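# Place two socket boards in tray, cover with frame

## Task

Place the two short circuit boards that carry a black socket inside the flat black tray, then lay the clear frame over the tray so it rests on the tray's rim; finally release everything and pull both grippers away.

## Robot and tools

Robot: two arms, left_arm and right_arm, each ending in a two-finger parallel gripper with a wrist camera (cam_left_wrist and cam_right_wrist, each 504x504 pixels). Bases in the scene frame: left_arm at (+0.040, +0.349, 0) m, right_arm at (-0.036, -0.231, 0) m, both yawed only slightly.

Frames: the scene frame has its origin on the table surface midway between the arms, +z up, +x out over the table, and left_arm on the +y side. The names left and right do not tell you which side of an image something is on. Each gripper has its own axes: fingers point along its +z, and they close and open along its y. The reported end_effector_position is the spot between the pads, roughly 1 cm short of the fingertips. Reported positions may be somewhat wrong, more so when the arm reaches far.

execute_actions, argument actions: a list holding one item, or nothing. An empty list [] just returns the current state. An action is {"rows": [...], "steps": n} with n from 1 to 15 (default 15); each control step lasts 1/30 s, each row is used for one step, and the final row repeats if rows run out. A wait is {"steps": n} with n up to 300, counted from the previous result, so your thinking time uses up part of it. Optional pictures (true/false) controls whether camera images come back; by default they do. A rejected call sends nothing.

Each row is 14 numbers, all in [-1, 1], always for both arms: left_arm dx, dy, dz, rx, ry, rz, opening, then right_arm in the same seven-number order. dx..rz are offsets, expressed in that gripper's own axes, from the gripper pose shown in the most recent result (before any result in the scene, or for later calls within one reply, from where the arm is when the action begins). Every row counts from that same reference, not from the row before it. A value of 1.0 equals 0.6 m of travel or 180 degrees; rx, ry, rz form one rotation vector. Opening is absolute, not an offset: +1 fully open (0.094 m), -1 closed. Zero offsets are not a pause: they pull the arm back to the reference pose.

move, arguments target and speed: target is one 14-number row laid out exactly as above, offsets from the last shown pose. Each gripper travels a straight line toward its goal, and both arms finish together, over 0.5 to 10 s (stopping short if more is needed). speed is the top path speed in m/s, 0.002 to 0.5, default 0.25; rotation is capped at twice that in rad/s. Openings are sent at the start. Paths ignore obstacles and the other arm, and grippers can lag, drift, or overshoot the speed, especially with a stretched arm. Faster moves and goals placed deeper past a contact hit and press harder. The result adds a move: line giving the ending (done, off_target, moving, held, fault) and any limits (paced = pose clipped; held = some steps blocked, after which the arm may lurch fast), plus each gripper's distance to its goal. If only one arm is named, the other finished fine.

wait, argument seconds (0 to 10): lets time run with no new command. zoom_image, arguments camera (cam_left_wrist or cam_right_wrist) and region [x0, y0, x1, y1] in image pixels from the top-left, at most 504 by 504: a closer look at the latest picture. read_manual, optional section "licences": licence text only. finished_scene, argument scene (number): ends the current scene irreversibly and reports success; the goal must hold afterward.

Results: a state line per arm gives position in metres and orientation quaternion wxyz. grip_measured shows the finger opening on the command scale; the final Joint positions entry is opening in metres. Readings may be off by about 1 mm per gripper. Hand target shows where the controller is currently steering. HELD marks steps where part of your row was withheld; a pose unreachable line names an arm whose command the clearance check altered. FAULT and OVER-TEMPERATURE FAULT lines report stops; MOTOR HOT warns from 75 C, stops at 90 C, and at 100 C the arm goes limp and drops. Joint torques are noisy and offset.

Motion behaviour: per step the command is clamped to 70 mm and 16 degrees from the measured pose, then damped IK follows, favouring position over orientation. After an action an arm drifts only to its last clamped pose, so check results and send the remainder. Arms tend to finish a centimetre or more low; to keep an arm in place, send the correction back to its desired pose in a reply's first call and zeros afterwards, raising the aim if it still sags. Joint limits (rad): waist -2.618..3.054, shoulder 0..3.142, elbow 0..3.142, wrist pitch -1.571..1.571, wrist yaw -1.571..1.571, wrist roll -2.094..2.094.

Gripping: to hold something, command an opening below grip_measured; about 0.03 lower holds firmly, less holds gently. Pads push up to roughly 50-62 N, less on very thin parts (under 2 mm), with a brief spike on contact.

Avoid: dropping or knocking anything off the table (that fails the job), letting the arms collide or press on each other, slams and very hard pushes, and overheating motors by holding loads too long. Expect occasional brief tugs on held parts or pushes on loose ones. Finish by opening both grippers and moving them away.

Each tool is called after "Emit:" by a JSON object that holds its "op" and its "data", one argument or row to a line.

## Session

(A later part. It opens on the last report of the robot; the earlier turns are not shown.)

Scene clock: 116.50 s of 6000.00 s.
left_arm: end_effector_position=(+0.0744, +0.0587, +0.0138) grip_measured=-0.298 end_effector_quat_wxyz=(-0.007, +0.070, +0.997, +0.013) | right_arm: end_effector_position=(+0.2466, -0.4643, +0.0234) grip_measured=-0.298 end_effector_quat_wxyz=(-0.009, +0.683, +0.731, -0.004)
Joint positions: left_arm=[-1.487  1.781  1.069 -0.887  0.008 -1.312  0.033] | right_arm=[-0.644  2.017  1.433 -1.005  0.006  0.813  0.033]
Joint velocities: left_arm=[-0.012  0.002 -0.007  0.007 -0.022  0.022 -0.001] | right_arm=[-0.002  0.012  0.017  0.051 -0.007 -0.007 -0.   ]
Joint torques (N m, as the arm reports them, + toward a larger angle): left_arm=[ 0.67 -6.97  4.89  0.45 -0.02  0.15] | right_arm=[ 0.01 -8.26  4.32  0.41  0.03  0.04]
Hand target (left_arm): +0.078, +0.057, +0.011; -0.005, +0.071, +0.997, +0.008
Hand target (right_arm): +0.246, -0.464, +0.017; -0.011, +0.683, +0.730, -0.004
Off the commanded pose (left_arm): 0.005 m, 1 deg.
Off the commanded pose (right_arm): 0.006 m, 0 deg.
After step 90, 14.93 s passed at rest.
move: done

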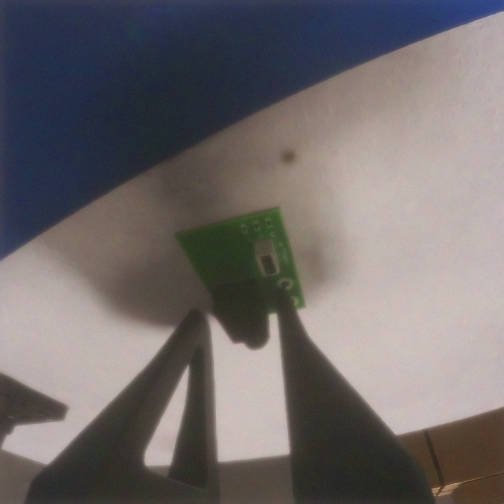

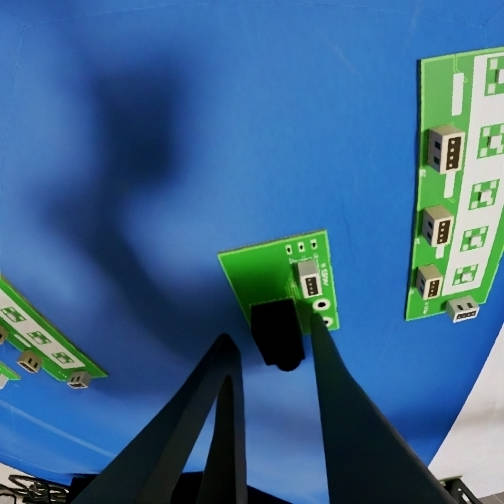

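Emit:
{"op": "move", "data": {
  "target": [0,0,0,0,0,0,-0.71,0,0,0.017,0,0,0,-0.3],
  "speed": 0.03
}}

Emit:
{"op": "move", "data": {
  "target": [0,0,0,0,0,0,-0.71,0,0,0,0,0,0,-0.71]
}}

Emit:
{"op": "move", "data": {
  "target": [-0.1,0,-0.17,0,0,0,-0.71,0,0,-0.1,0,0,0,-0.71],
  "speed": 0.12
}}

Scene clock: 120.90 s of 6000.00 s.
left_arm: end_effector_position=(+0.0743, +0.0587, +0.0138) grip_measured=-0.690 end_effector_quat_wxyz=(-0.007, +0.071, +0.997, +0.013) | right_arm: end_effector_position=(+0.2470, -0.4645, +0.0202) grip_measured=-0.298 end_effector_quat_wxyz=(-0.006, +0.683, +0.731, -0.003)
Joint positions: left_arm=[-1.487  1.781  1.069 -0.887  0.009 -1.311  0.015] | right_arm=[-0.644  2.017  1.419 -0.985  0.006  0.813  0.033]
Joint velocities: left_arm=[ 0.017 -0.012 -0.002 -0.022  0.022  0.095  0.001] | right_arm=[ 0.002 -0.002 -0.002  0.066  0.022 -0.037 -0.001]
Joint torques (N m, as the arm reports them, + toward a larger angle): left_arm=[ 0.17 -7.55  5.41  0.29  0.03  0.01] | right_arm=[ 0.05 -8.16  4.33  0.45  0.03  0.01]
Hand target (left_arm): +0.074, +0.059, +0.014; -0.007, +0.070, +0.997, +0.013
Hand target (right_arm): +0.246, -0.464, +0.013; -0.009, +0.683, +0.731, -0.004
Off the commanded pose (left_arm): 0.000 m, 0 deg.
Off the commanded pose (right_arm): 0.007 m, 0 deg.
After step 90, 0.70 s passed at rest.
move: done

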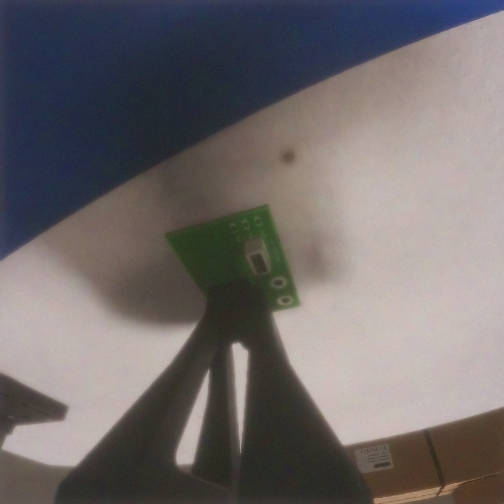

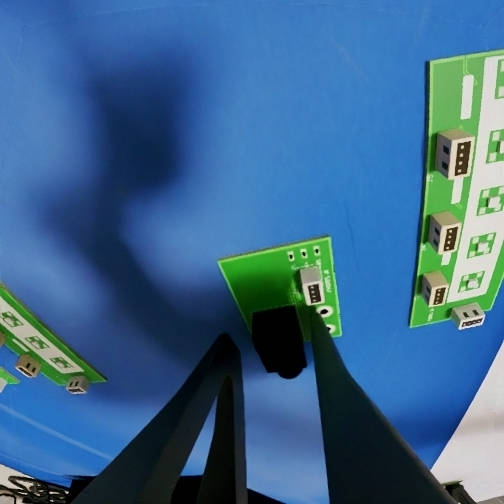

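Scene clock: 121.40 s of 6000.00 s.
left_arm: end_effector_position=(+0.0743, +0.0587, +0.0138) grip_measured=-0.690 end_effector_quat_wxyz=(-0.007, +0.071, +0.997, +0.013) | right_arm: end_effector_position=(+0.2471, -0.4645, +0.0202) grip_measured=-0.681 end_effector_quat_wxyz=(-0.005, +0.683, +0.731, -0.003)
Joint positions: left_arm=[-1.487  1.781  1.069 -0.887  0.009 -1.311  0.015] | right_arm=[-0.644  2.017  1.419 -0.984  0.005  0.813  0.015]
Joint velocities: left_arm=[-0.002 -0.002  0.002  0.007 -0.022  0.007 -0.   ] | right_arm=[ 0.002 -0.002 -0.007  0.022  0.081  0.007 -0.001]
Joint torques (N m, as the arm reports them, + toward a larger angle): left_arm=[-0.24 -7.48  5.7   0.25  0.02  0.05] | right_arm=[ 0.03 -9.01  5.1   0.32  0.03  0.01]
Hand target (left_arm): +0.074, +0.059, +0.014; -0.007, +0.071, +0.997, +0.013
Hand target (right_arm): +0.247, -0.465, +0.020; -0.005, +0.683, +0.731, -0.003
Off the commanded pose (left_arm): 0.000 m, 0 deg.
Off the commanded pose (right_arm): 0.000 m, 0 deg.
move: done

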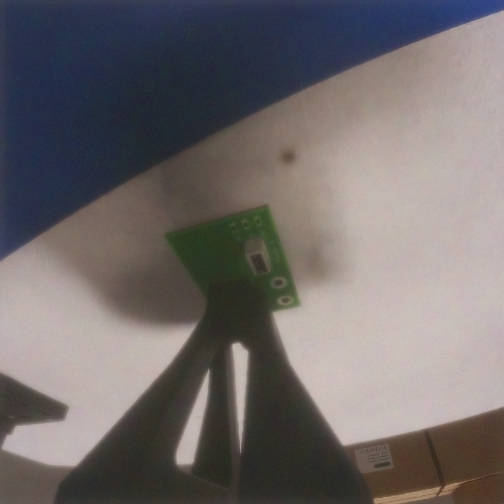

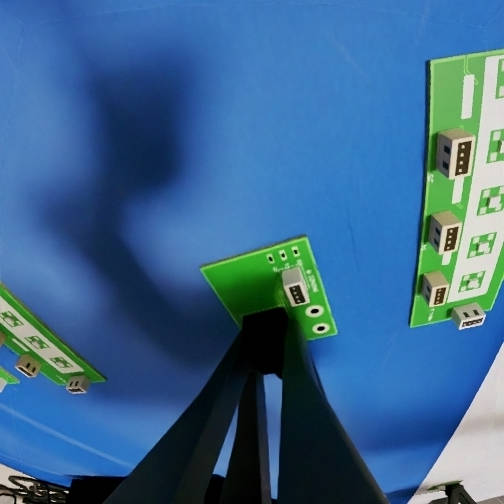

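Scene clock: 123.00 s of 6000.00 s.
left_arm: end_effector_position=(+0.1311, +0.0518, +0.1066) grip_measured=-0.690 end_effector_quat_wxyz=(-0.013, +0.069, +0.997, +0.022) | right_arm: end_effector_position=(+0.2465, -0.4638, +0.0690) grip_measured=-0.681 end_effector_quat_wxyz=(-0.015, +0.683, +0.731, -0.003)
Joint positions: left_arm=[-1.307  1.771  1.441 -1.291  0.009 -1.135  0.015] | right_arm=[-0.644  1.982  1.569 -1.188  0.004  0.813  0.015]
Joint velocities: left_arm=[-0.017 -0.002  0.002  0.051  0.037 -0.007  0.   ] | right_arm=[ 0.022  0.002 -0.017  0.081 -0.007  0.007  0.   ]
Joint torques (N m, as the arm reports them, + toward a larger angle): left_arm=[ 0.65 -8.05  8.8   0.1   0.02  0.07] | right_arm=[  0.03 -10.27   6.75   0.13   0.03   0.02]
Hand target (left_arm): +0.136, +0.049, +0.114; -0.007, +0.071, +0.997, +0.014
Hand target (right_arm): +0.248, -0.465, +0.080; -0.006, +0.683, +0.731, -0.003
Off the commanded pose (left_arm): 0.010 m, 1 deg.
Off the commanded pose (right_arm): 0.011 m, 1 deg.
move: off_target (right_arm)

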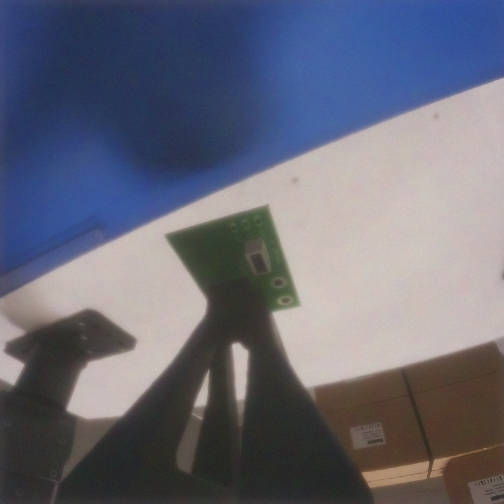

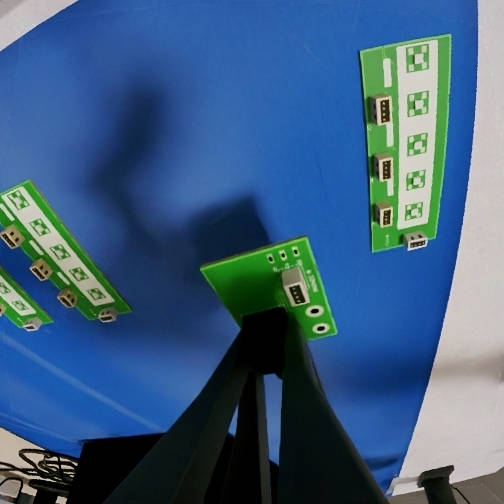

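Emit:
{"op": "move", "data": {
  "target": [-0.203,0.82,0.02,0.014,-0.008,-0.044,-0.725,0.893,-0.233,0.03,-0.006,-0.008,-0.478,-0.71]
}}

Scene clock: 131.80 s of 6000.00 s.
left_arm: end_effector_position=(+0.3119, +0.5232, +0.0997) grip_measured=-0.690 end_effector_quat_wxyz=(-0.021, -0.004, +1.000, +0.003) | right_arm: end_effector_position=(+0.0666, +0.0666, +0.0716) grip_measured=-0.681 end_effector_quat_wxyz=(-0.003, +0.005, +1.000, +0.022)
Joint positions: left_arm=[ 0.516  1.8    1.45  -1.253 -0.028  0.542  0.015] | right_arm=[ 1.268  1.725  1.246 -1.053 -0.02   1.233  0.015]
Joint velocities: left_arm=[-0.017 -0.007 -0.017  0.022 -0.022  0.022 -0.001] | right_arm=[-0.017 -0.012 -0.007 -0.022 -0.022  0.022 -0.   ]
Joint torques (N m, as the arm reports them, + toward a larger angle): left_arm=[ 0.32 -8.58  9.02  0.14  0.18  0.09] | right_arm=[ 0.29 -6.34  6.91  0.33  0.13 -0.03]
Hand target (left_arm): +0.317, +0.525, +0.108; -0.007, -0.000, +1.000, +0.001
Hand target (right_arm): +0.069, +0.070, +0.074; +0.004, +0.000, +1.000, +0.021
Off the commanded pose (left_arm): 0.014 m, 2 deg.
Off the commanded pose (right_arm): 0.010 m, 2 deg.
After step 90, 2.27 s passed at rest.
move: off_target (left_arm)

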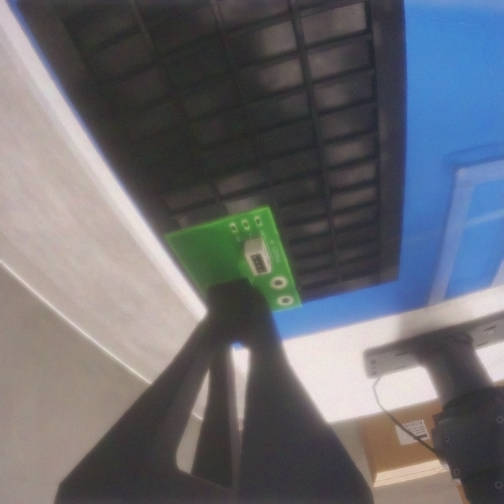

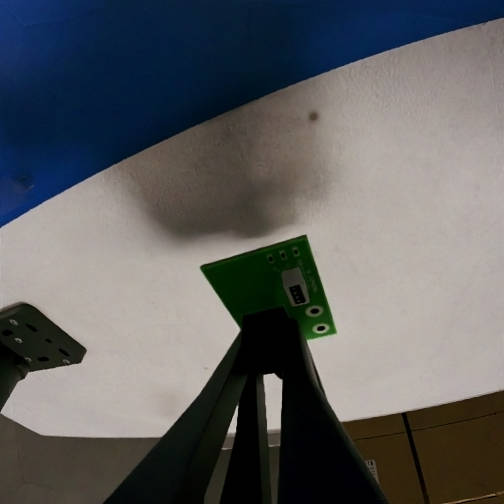

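Emit:
{"op": "move", "data": {
  "target": [-0.01,0.01,0.11,0,-0.013,0,-0.725,0,0,0.1,0.014,0,0,-0.71],
  "speed": 0.06
}}

Scene clock: 136.53 s of 6000.00 s.
left_arm: end_effector_position=(+0.3135, +0.5278, +0.0335) grip_measured=-0.690 end_effector_quat_wxyz=(-0.012, -0.004, +1.000, +0.008) | right_arm: end_effector_position=(+0.0665, +0.0698, +0.0171) grip_measured=-0.681 end_effector_quat_wxyz=(-0.008, +0.006, +1.000, +0.004)
Joint positions: left_arm=[ 0.527  1.855  1.25  -0.978 -0.026  0.553  0.015] | right_arm=[ 1.274  1.837  1.155 -0.886 -0.017  1.241  0.015]
Joint velocities: left_arm=[-0.007 -0.012 -0.002 -0.051 -0.066  0.037 -0.001] | right_arm=[ 0.007 -0.012 -0.007  0.007 -0.022  0.037 -0.   ]
Joint torques (N m, as the arm reports them, + toward a larger angle): left_arm=[ 0.82 -8.63  5.44  0.43  0.22  0.1 ] | right_arm=[ 0.59 -6.75  4.18  0.49  0.12  0.06]
Hand target (left_arm): +0.315, +0.529, +0.033; -0.001, -0.004, +1.000, +0.004
Hand target (right_arm): +0.066, +0.069, +0.011; -0.004, +0.005, +1.000, -0.000
Off the commanded pose (left_arm): 0.002 m, 1 deg.
Off the commanded pose (right_arm): 0.005 m, 1 deg.
After step 90, 0.10 s passed at rest.
move: done

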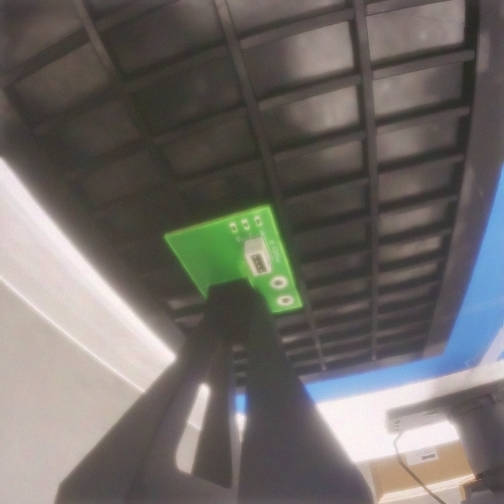

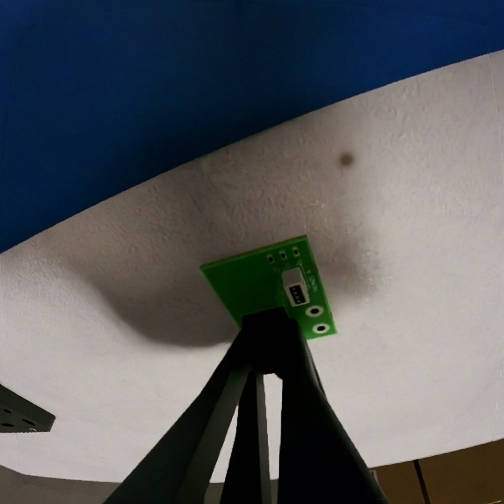

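Emit:
{"op": "move", "data": {
  "target": [0,0,0.024,0,0,0,-0.725,0,0,0,0,0,0,-0.2],
  "speed": 0.02
}}

Scene clock: 139.53 s of 6000.00 s.
left_arm: end_effector_position=(+0.3133, +0.5277, +0.0249) grip_measured=-0.690 end_effector_quat_wxyz=(-0.013, -0.004, +1.000, +0.007) | right_arm: end_effector_position=(+0.0663, +0.0699, +0.0171) grip_measured=-0.202 end_effector_quat_wxyz=(-0.008, +0.006, +1.000, +0.004)
Joint positions: left_arm=[ 0.527  1.869  1.231 -0.949 -0.026  0.553  0.015] | right_arm=[ 1.274  1.837  1.155 -0.886 -0.019  1.241  0.037]
Joint velocities: left_arm=[ 0.007 -0.012 -0.002  0.022 -0.007  0.022 -0.001] | right_arm=[ 0.027 -0.007  0.002 -0.051 -0.051 -0.051 -0.   ]
Joint torques (N m, as the arm reports them, + toward a larger angle): left_arm=[ 0.04 -7.85  4.34  0.56  0.    0.07] | right_arm=[ 0.05 -7.51  4.99  0.34  0.03  0.01]
Hand target (left_arm): +0.313, +0.528, +0.019; -0.012, -0.004, +1.000, +0.008
Hand target (right_arm): +0.067, +0.070, +0.017; -0.008, +0.006, +1.000, +0.004
Off the commanded pose (left_arm): 0.006 m, 0 deg.
Off the commanded pose (right_arm): 0.000 m, 0 deg.
move: done

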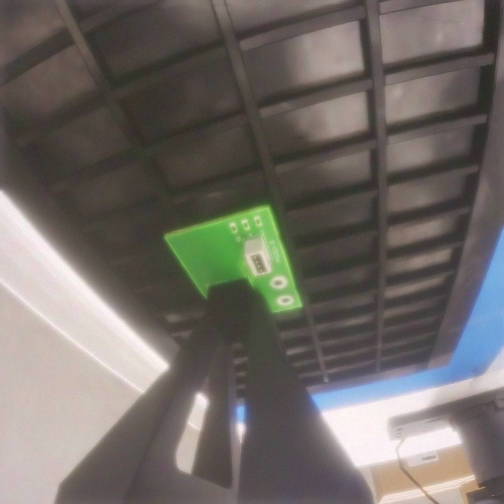

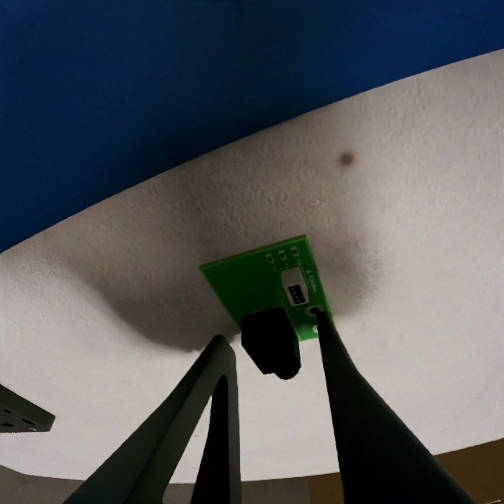

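Emit:
{"op": "move", "data": {
  "target": [0,0,0.012,0,0,0,-0.725,0,0,-0.03,0,0,0,-0.2],
  "speed": 0.02
}}

Emit:
{"op": "move", "data": {
  "target": [0,0,0,0,0,0,-0.2,0,0,-0.1,0,0,0,-0.2]
}}

Emit:
{"op": "move", "data": {
  "target": [0,0,-0.16,0,0,0,-0.2,-0.2,-0.5,-0.05,0,0,0,-0.2]
}}

Emit:
{"op": "move", "data": {
  "target": [0.41,-0.79,0.03,0,-0.01,0,-0.2,0,0,0,0,0,0,-0.2]
}}

Scene clock: 145.00 s of 6000.00 s.
left_arm: end_effector_position=(+0.3133, +0.5277, +0.0249) grip_measured=-0.690 end_effector_quat_wxyz=(-0.013, -0.004, +1.000, +0.007) | right_arm: end_effector_position=(+0.0651, +0.0671, +0.0222) grip_measured=-0.202 end_effector_quat_wxyz=(-0.012, +0.006, +1.000, -0.006)
Joint positions: left_arm=[ 0.527  1.869  1.231 -0.949 -0.026  0.553  0.015] | right_arm=[ 1.274  1.837  1.177 -0.93  -0.02   1.241  0.037]
Joint velocities: left_arm=[-0.002 -0.007 -0.007 -0.081  0.007 -0.007  0.   ] | right_arm=[ 0.007 -0.012  0.002 -0.051 -0.022  0.066  0.001]
Joint torques (N m, as the arm reports them, + toward a larger angle): left_arm=[-0.07 -7.51  4.17  0.55  0.02 -0.03] | right_arm=[-0.02 -9.4   6.46  0.1   0.02  0.01]
Hand target (left_arm): +0.313, +0.528, +0.018; -0.014, -0.004, +1.000, +0.007
Hand target (right_arm): +0.067, +0.070, +0.035; -0.008, +0.006, +1.000, +0.005
Off the commanded pose (left_arm): 0.007 m, 0 deg.
Off the commanded pose (right_arm): 0.013 m, 1 deg.
After step 90, 1.33 s passed at rest.
move: off_target (right_arm)

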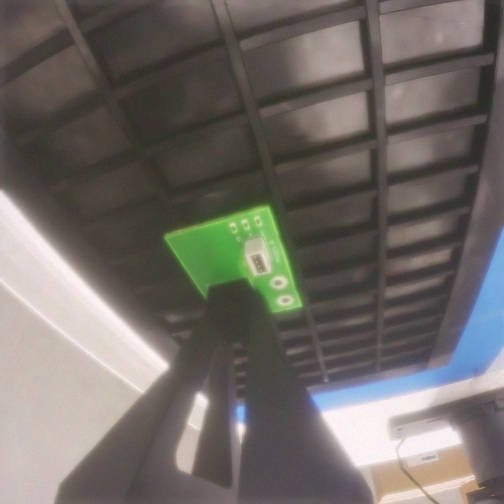

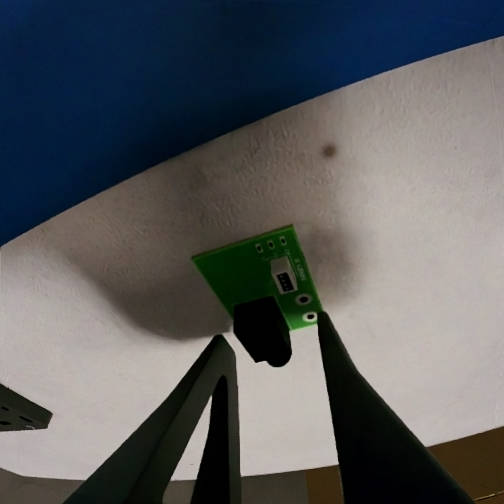

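Scene clock: 146.03 s of 6000.00 s.
left_arm: end_effector_position=(+0.3133, +0.5278, +0.0249) grip_measured=-0.202 end_effector_quat_wxyz=(-0.014, -0.004, +1.000, +0.007) | right_arm: end_effector_position=(+0.0658, +0.0696, +0.0762) grip_measured=-0.202 end_effector_quat_wxyz=(-0.013, +0.006, +1.000, -0.005)
Joint positions: left_arm=[ 0.527  1.869  1.231 -0.949 -0.027  0.553  0.037] | right_arm=[ 1.274  1.782  1.334 -1.141 -0.021  1.241  0.037]
Joint velocities: left_arm=[-0.007  0.007 -0.007  0.037 -0.051  0.007 -0.   ] | right_arm=[-0.012 -0.012 -0.022  0.037  0.037 -0.022  0.001]
Joint torques (N m, as the arm reports them, + toward a larger angle): left_arm=[-0.03 -8.33  6.04  0.32  0.04  0.03] | right_arm=[-0.33 -8.06  6.38  0.11  0.02 -0.02]
Hand target (left_arm): +0.313, +0.528, +0.025; -0.013, -0.004, +1.000, +0.007
Hand target (right_arm): +0.067, +0.068, +0.082; -0.012, +0.006, +1.000, -0.005
Off the commanded pose (left_arm): 0.000 m, 0 deg.
Off the commanded pose (right_arm): 0.006 m, 0 deg.
move: done

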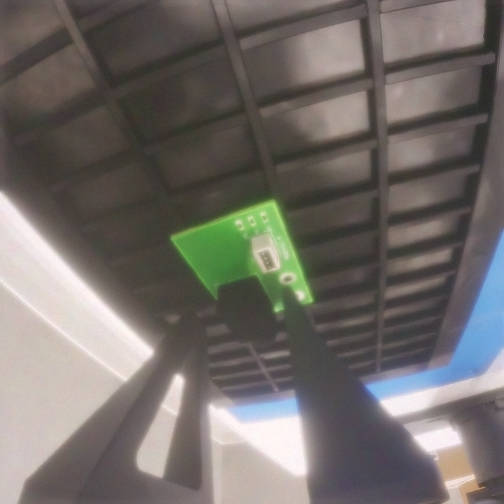

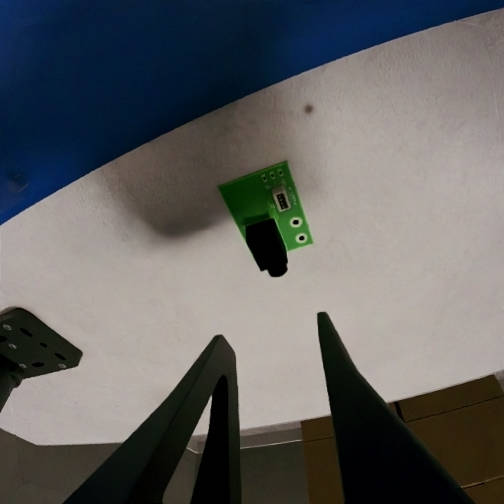

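Scene clock: 148.03 s of 6000.00 s.
left_arm: end_effector_position=(+0.3100, +0.5257, +0.1070) grip_measured=-0.202 end_effector_quat_wxyz=(-0.031, -0.004, +1.000, -0.003) | right_arm: end_effector_position=(+0.1841, -0.2356, +0.1062) grip_measured=-0.202 end_effector_quat_wxyz=(-0.007, +0.006, +1.000, -0.017)
Joint positions: left_arm=[ 0.527  1.818  1.5   -1.308 -0.027  0.553  0.037] | right_arm=[ 0.048  1.393  1.058 -1.251  0.034  0.016  0.037]
Joint velocities: left_arm=[ 0.012 -0.007 -0.007 -0.066 -0.11  -0.037 -0.   ] | right_arm=[-0.042 -0.002 -0.007  0.022 -0.007 -0.095  0.   ]
Joint torques (N m, as the arm reports them, + toward a larger angle): left_arm=[ -0.42 -10.34   8.81   0.07  -0.01  -0.03] | right_arm=[-0.58 -3.45  6.98  0.18  0.01 -0.02]
Hand target (left_arm): +0.315, +0.527, +0.121; -0.013, -0.004, +1.000, +0.007
Hand target (right_arm): +0.186, -0.237, +0.109; -0.010, +0.006, +1.000, -0.015
Off the commanded pose (left_arm): 0.015 m, 2 deg.
Off the commanded pose (right_arm): 0.004 m, 1 deg.
move: off_target (left_arm)

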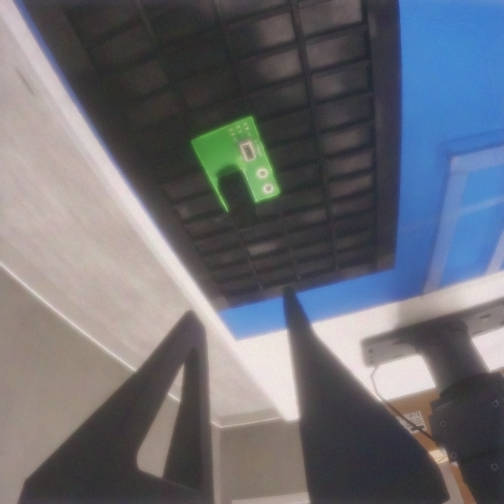

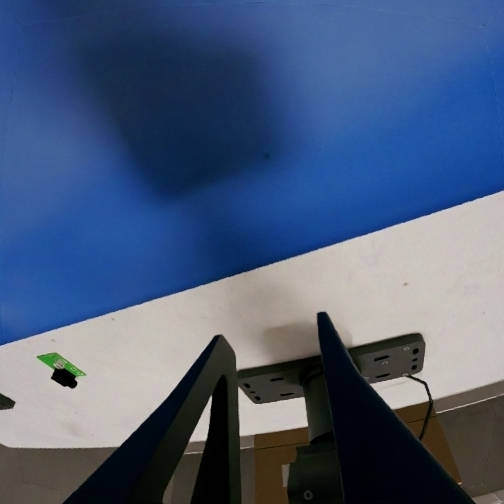

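Scene clock: 150.80 s of 6000.00 s.
left_arm: end_effector_position=(+0.0667, +0.0532, +0.1013) grip_measured=-0.202 end_effector_quat_wxyz=(-0.019, -0.000, +1.000, +0.005) | right_arm: end_effector_position=(+0.1841, -0.2356, +0.1062) grip_measured=-0.202 end_effector_quat_wxyz=(-0.007, +0.006, +1.000, -0.017)
Joint positions: left_arm=[-1.498  1.687  1.323 -1.22   0.036 -1.464  0.037] | right_arm=[ 0.048  1.393  1.058 -1.251  0.034  0.015  0.037]
Joint velocities: left_arm=[-0.002 -0.002 -0.007 -0.037  0.007 -0.066 -0.001] | right_arm=[ 0.017 -0.002 -0.012  0.022  0.037 -0.022 -0.   ]
Joint torques (N m, as the arm reports them, + toward a larger angle): left_arm=[-0.45 -7.34  8.92  0.19 -0.11 -0.09] | right_arm=[ 0.04 -4.26  5.42  0.3   0.04  0.02]
Hand target (left_arm): +0.069, +0.047, +0.109; -0.008, -0.004, +1.000, -0.006
Hand target (right_arm): +0.184, -0.236, +0.106; -0.007, +0.006, +1.000, -0.017
Off the commanded pose (left_arm): 0.007 m, 1 deg.
Off the commanded pose (right_arm): 0.000 m, 0 deg.
move: done

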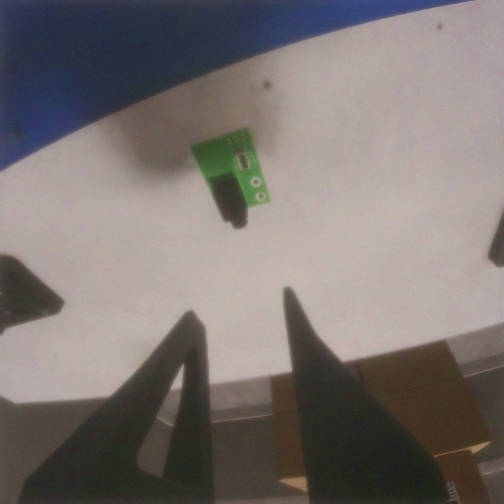

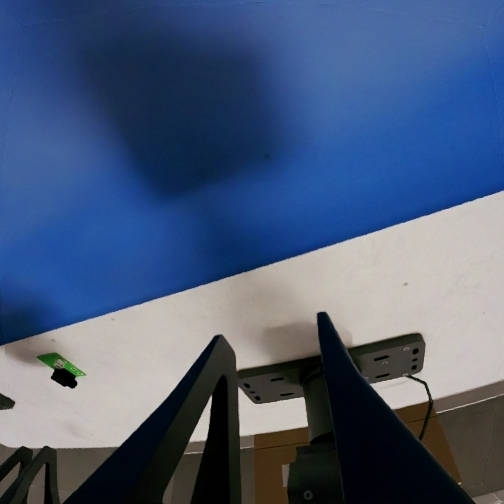

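Emit:
{"op": "move", "data": {
  "target": [-0.008,0.011,0.12,0,-0.012,0,-0.2,0,0,0,0,0,0,-0.2],
  "speed": 0.1
}}

Scene clock: 153.47 s of 6000.00 s.
left_arm: end_effector_position=(+0.0688, +0.0620, +0.0295) grip_measured=-0.202 end_effector_quat_wxyz=(-0.011, -0.003, +1.000, +0.010) | right_arm: end_effector_position=(+0.1841, -0.2356, +0.1062) grip_measured=-0.202 end_effector_quat_wxyz=(-0.007, +0.006, +1.000, -0.017)
Joint positions: left_arm=[-1.498  1.735  1.083 -0.939  0.019 -1.468  0.037] | right_arm=[ 0.048  1.393  1.058 -1.251  0.034  0.015  0.037]
Joint velocities: left_arm=[-0.002 -0.002 -0.002 -0.007 -0.022 -0.037 -0.   ] | right_arm=[ 0.007 -0.012 -0.017 -0.081  0.037  0.022 -0.001]
Joint torques (N m, as the arm reports them, + toward a larger angle): left_arm=[-1.13 -7.45  5.28  0.44 -0.18 -0.1 ] | right_arm=[ 0.04 -4.22  5.44  0.31  0.04  0.02]
Hand target (left_arm): +0.068, +0.060, +0.029; -0.000, -0.000, +1.000, +0.005
Hand target (right_arm): +0.184, -0.236, +0.106; -0.007, +0.006, +1.000, -0.017
Off the commanded pose (left_arm): 0.002 m, 1 deg.
Off the commanded pose (right_arm): 0.000 m, 0 deg.
move: done

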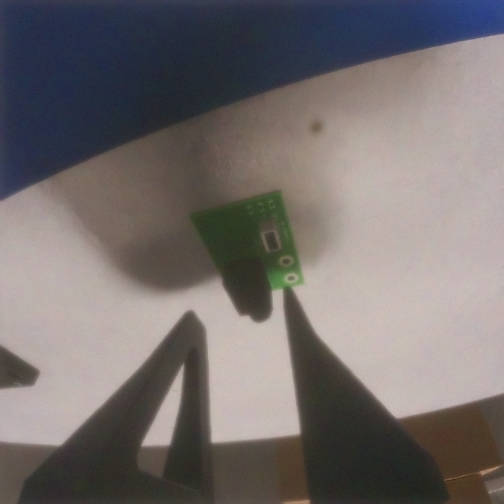

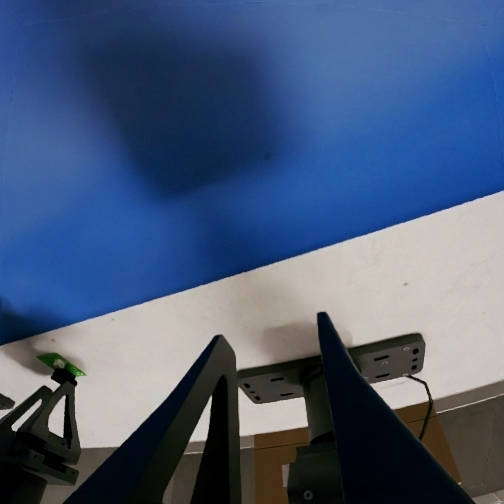

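Emit:
{"op": "move", "data": {
  "target": [0,-0.008,0.03,0,0,0,-0.25,0,0,0,0,0,0,-0.2],
  "speed": 0.03
}}

Emit:
{"op": "move", "data": {
  "target": [0,0,0,0,0,0,-0.725,0,0,0,0,0,0,-0.2]
}}

Emit:
{"op": "move", "data": {
  "target": [-0.1,0,-0.17,0,0,0,-0.725,0,0,0,0,0,0,-0.2],
  "speed": 0.15
}}

Emit:
{"op": "move", "data": {
  "target": [-0.33,0.69,0,0.012,-0.012,0,-0.725,0,0,0,0,0,0,-0.2]
}}

Scene clock: 157.87 s of 6000.00 s.
left_arm: end_effector_position=(+0.0691, +0.0591, +0.0141) grip_measured=-0.248 end_effector_quat_wxyz=(-0.011, -0.003, +1.000, +0.014) | right_arm: end_effector_position=(+0.1841, -0.2356, +0.1062) grip_measured=-0.202 end_effector_quat_wxyz=(-0.007, +0.006, +1.000, -0.017)
Joint positions: left_arm=[-1.498  1.779  1.068 -0.889  0.019 -1.468  0.035] | right_arm=[ 0.048  1.393  1.058 -1.251  0.034  0.015  0.037]
Joint velocities: left_arm=[-0.007  0.002 -0.012 -0.037  0.022  0.007 -0.   ] | right_arm=[ 0.002  0.002 -0.007  0.007 -0.022 -0.051 -0.001]
Joint torques (N m, as the arm reports them, + toward a larger angle): left_arm=[-0.4  -7.3   5.02  0.5  -0.02 -0.03] | right_arm=[ 0.03 -4.26  5.44  0.31  0.05  0.02]
Hand target (left_arm): +0.068, +0.057, +0.011; -0.011, -0.002, +1.000, +0.010
Hand target (right_arm): +0.184, -0.236, +0.106; -0.007, +0.006, +1.000, -0.017
Off the commanded pose (left_arm): 0.003 m, 0 deg.
Off the commanded pose (right_arm): 0.000 m, 0 deg.
After step 90, 0.53 s passed at rest.
move: done

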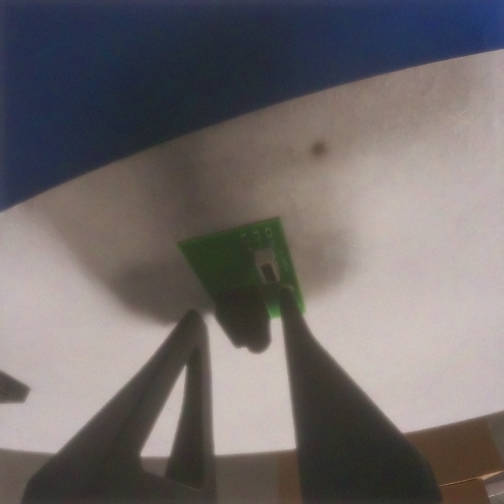

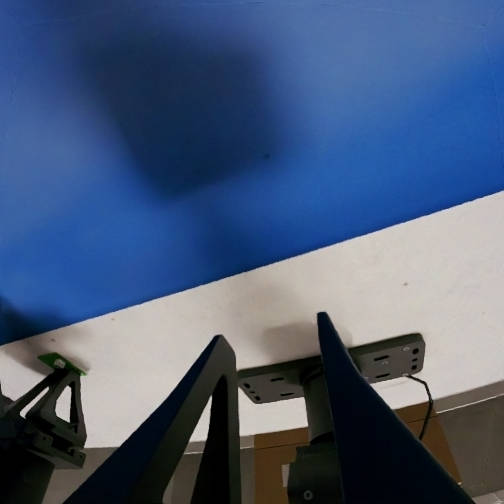

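Scene clock: 158.37 s of 6000.00 s.
left_arm: end_effector_position=(+0.0691, +0.0591, +0.0141) grip_measured=-0.691 end_effector_quat_wxyz=(-0.011, -0.003, +1.000, +0.014) | right_arm: end_effector_position=(+0.1841, -0.2356, +0.1062) grip_measured=-0.202 end_effector_quat_wxyz=(-0.007, +0.006, +1.000, -0.017)
Joint positions: left_arm=[-1.498  1.779  1.068 -0.889  0.019 -1.468  0.014] | right_arm=[ 0.048  1.393  1.058 -1.251  0.034  0.015  0.037]
Joint velocities: left_arm=[-0.007 -0.002  0.002  0.081 -0.037 -0.037  0.   ] | right_arm=[-0.007  0.002 -0.012  0.037  0.037 -0.007  0.001]
Joint torques (N m, as the arm reports them, + toward a larger angle): left_arm=[ 0.16 -7.34  5.33  0.3  -0.01  0.  ] | right_arm=[ 0.05 -4.25  5.43  0.31  0.04  0.02]
Hand target (left_arm): +0.069, +0.059, +0.014; -0.011, -0.003, +1.000, +0.014
Hand target (right_arm): +0.184, -0.236, +0.106; -0.007, +0.006, +1.000, -0.017
Off the commanded pose (left_arm): 0.000 m, 0 deg.
Off the commanded pose (right_arm): 0.000 m, 0 deg.
move: done

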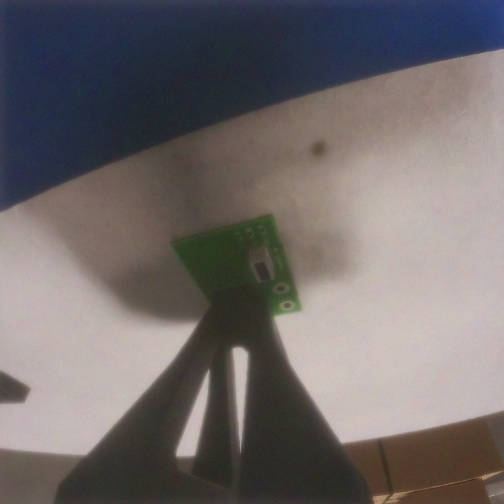

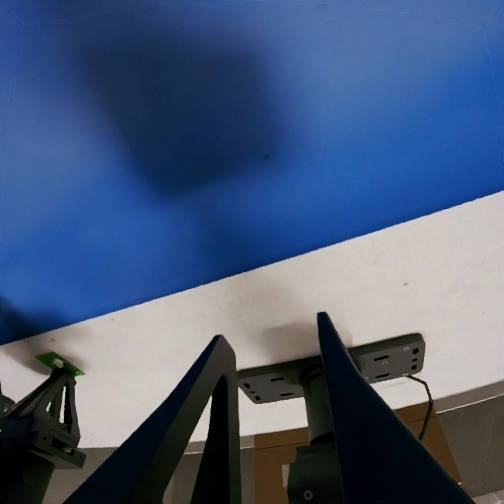

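Scene clock: 159.80 s of 6000.00 s.
left_arm: end_effector_position=(+0.1275, +0.0607, +0.1039) grip_measured=-0.691 end_effector_quat_wxyz=(-0.018, -0.005, +0.999, +0.027) | right_arm: end_effector_position=(+0.1841, -0.2356, +0.1062) grip_measured=-0.202 end_effector_quat_wxyz=(-0.007, +0.006, +1.000, -0.017)
Joint positions: left_arm=[-1.304  1.747  1.401 -1.286  0.02  -1.278  0.014] | right_arm=[ 0.048  1.393  1.058 -1.251  0.034  0.015  0.037]
Joint velocities: left_arm=[ 0.017  0.002  0.007 -0.022 -0.022 -0.051  0.   ] | right_arm=[-0.002  0.002 -0.017 -0.095 -0.022  0.007 -0.001]
Joint torques (N m, as the arm reports them, + toward a larger angle): left_arm=[ 0.54 -8.64  8.73  0.09 -0.04  0.13] | right_arm=[ 0.02 -4.26  5.44  0.31  0.05  0.02]
Hand target (left_arm): +0.132, +0.058, +0.114; -0.011, -0.002, +1.000, +0.015
Hand target (right_arm): +0.184, -0.236, +0.106; -0.007, +0.006, +1.000, -0.017
Off the commanded pose (left_arm): 0.012 m, 2 deg.
Off the commanded pose (right_arm): 0.000 m, 0 deg.
move: off_target (left_arm)

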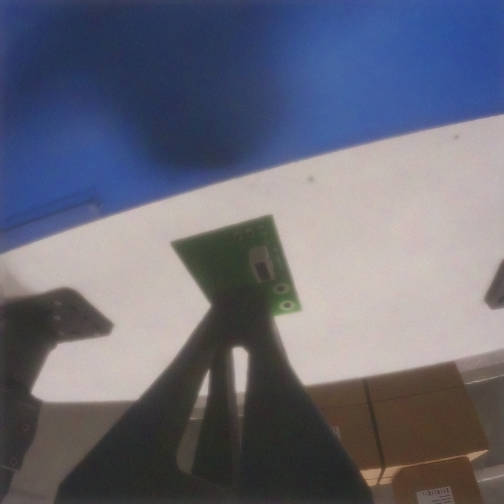

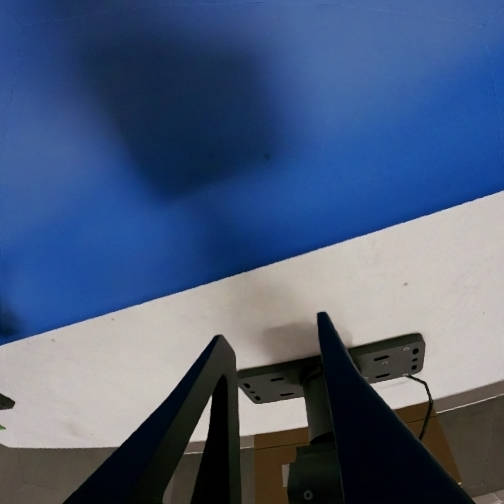

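Scene clock: 162.30 s of 6000.00 s.
left_arm: end_effector_position=(+0.3133, +0.4778, +0.1075) grip_measured=-0.691 end_effector_quat_wxyz=(-0.021, -0.009, +1.000, +0.013) | right_arm: end_effector_position=(+0.1841, -0.2356, +0.1062) grip_measured=-0.202 end_effector_quat_wxyz=(-0.007, +0.006, +1.000, -0.017)
Joint positions: left_arm=[ 0.378  1.715  1.379 -1.264 -0.04   0.394  0.014] | right_arm=[ 0.048  1.393  1.058 -1.251  0.034  0.015  0.037]
Joint velocities: left_arm=[-0.002  0.012  0.017 -0.037 -0.007  0.051  0.   ] | right_arm=[ 0.007 -0.007 -0.007  0.051 -0.007 -0.037  0.   ]
Joint torques (N m, as the arm reports them, + toward a larger angle): left_arm=[ 0.41 -7.57  8.84  0.2   0.16  0.15] | right_arm=[ 0.04 -4.23  5.44  0.32  0.04  0.02]
Hand target (left_arm): +0.320, +0.479, +0.116; -0.006, -0.005, +1.000, +0.010
Hand target (right_arm): +0.184, -0.236, +0.106; -0.007, +0.006, +1.000, -0.017
Off the commanded pose (left_arm): 0.014 m, 3 deg.
Off the commanded pose (right_arm): 0.000 m, 0 deg.
move: off_target (left_arm)

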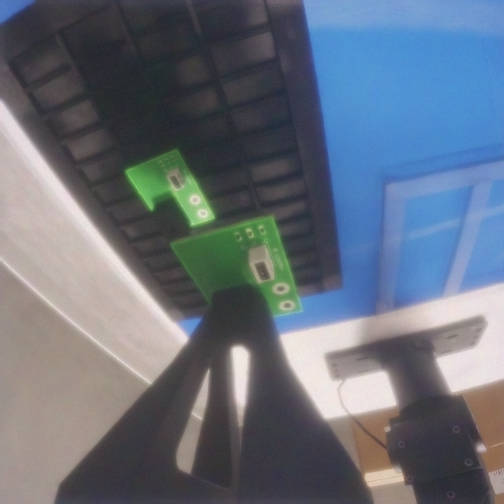

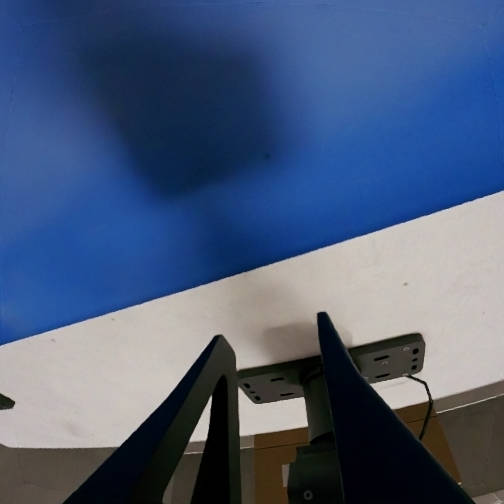

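Emit:
{"op": "move", "data": {
  "target": [-0.015,-0.005,0.138,0.008,-0.015,0,-0.725,0,0,0,0,0,0,-0.2],
  "speed": 0.05
}}

Scene clock: 167.20 s of 6000.00 s.
left_arm: end_effector_position=(+0.3167, +0.4749, +0.0251) grip_measured=-0.691 end_effector_quat_wxyz=(-0.009, -0.008, +1.000, +0.006) | right_arm: end_effector_position=(+0.1841, -0.2356, +0.1062) grip_measured=-0.202 end_effector_quat_wxyz=(-0.007, +0.006, +1.000, -0.017)
Joint positions: left_arm=[ 0.378  1.787  1.126 -0.923 -0.017  0.396  0.014] | right_arm=[ 0.048  1.393  1.058 -1.251  0.034  0.015  0.037]
Joint velocities: left_arm=[-0.007 -0.017 -0.007  0.066  0.051 -0.066 -0.001] | right_arm=[ 0.012 -0.002 -0.022  0.022 -0.081  0.051 -0.001]
Joint torques (N m, as the arm reports them, + toward a larger angle): left_arm=[ 0.87 -7.71  5.21  0.46  0.2   0.12] | right_arm=[ 0.05 -4.27  5.43  0.31  0.05  0.02]
Hand target (left_arm): +0.320, +0.477, +0.024; +0.002, -0.009, +1.000, +0.001
Hand target (right_arm): +0.184, -0.236, +0.106; -0.007, +0.006, +1.000, -0.017
Off the commanded pose (left_arm): 0.003 m, 1 deg.
Off the commanded pose (right_arm): 0.000 m, 0 deg.
move: done

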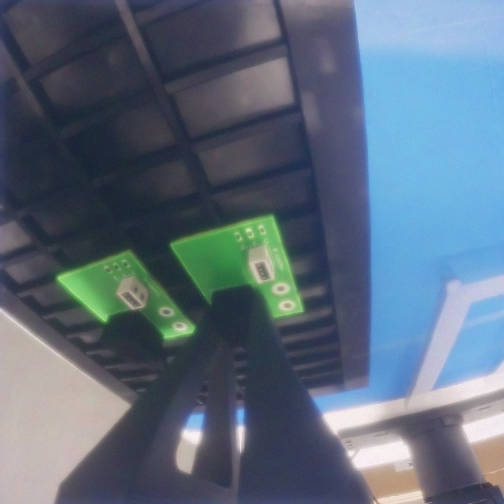

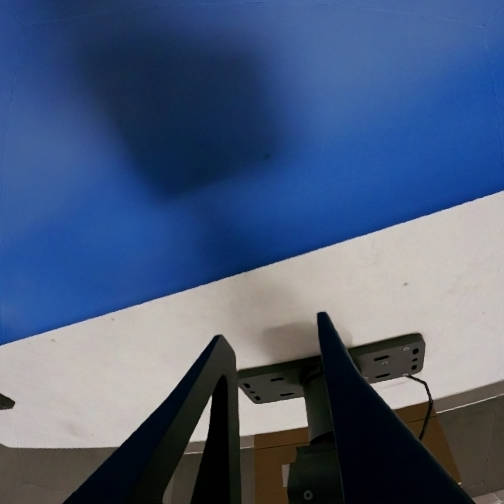

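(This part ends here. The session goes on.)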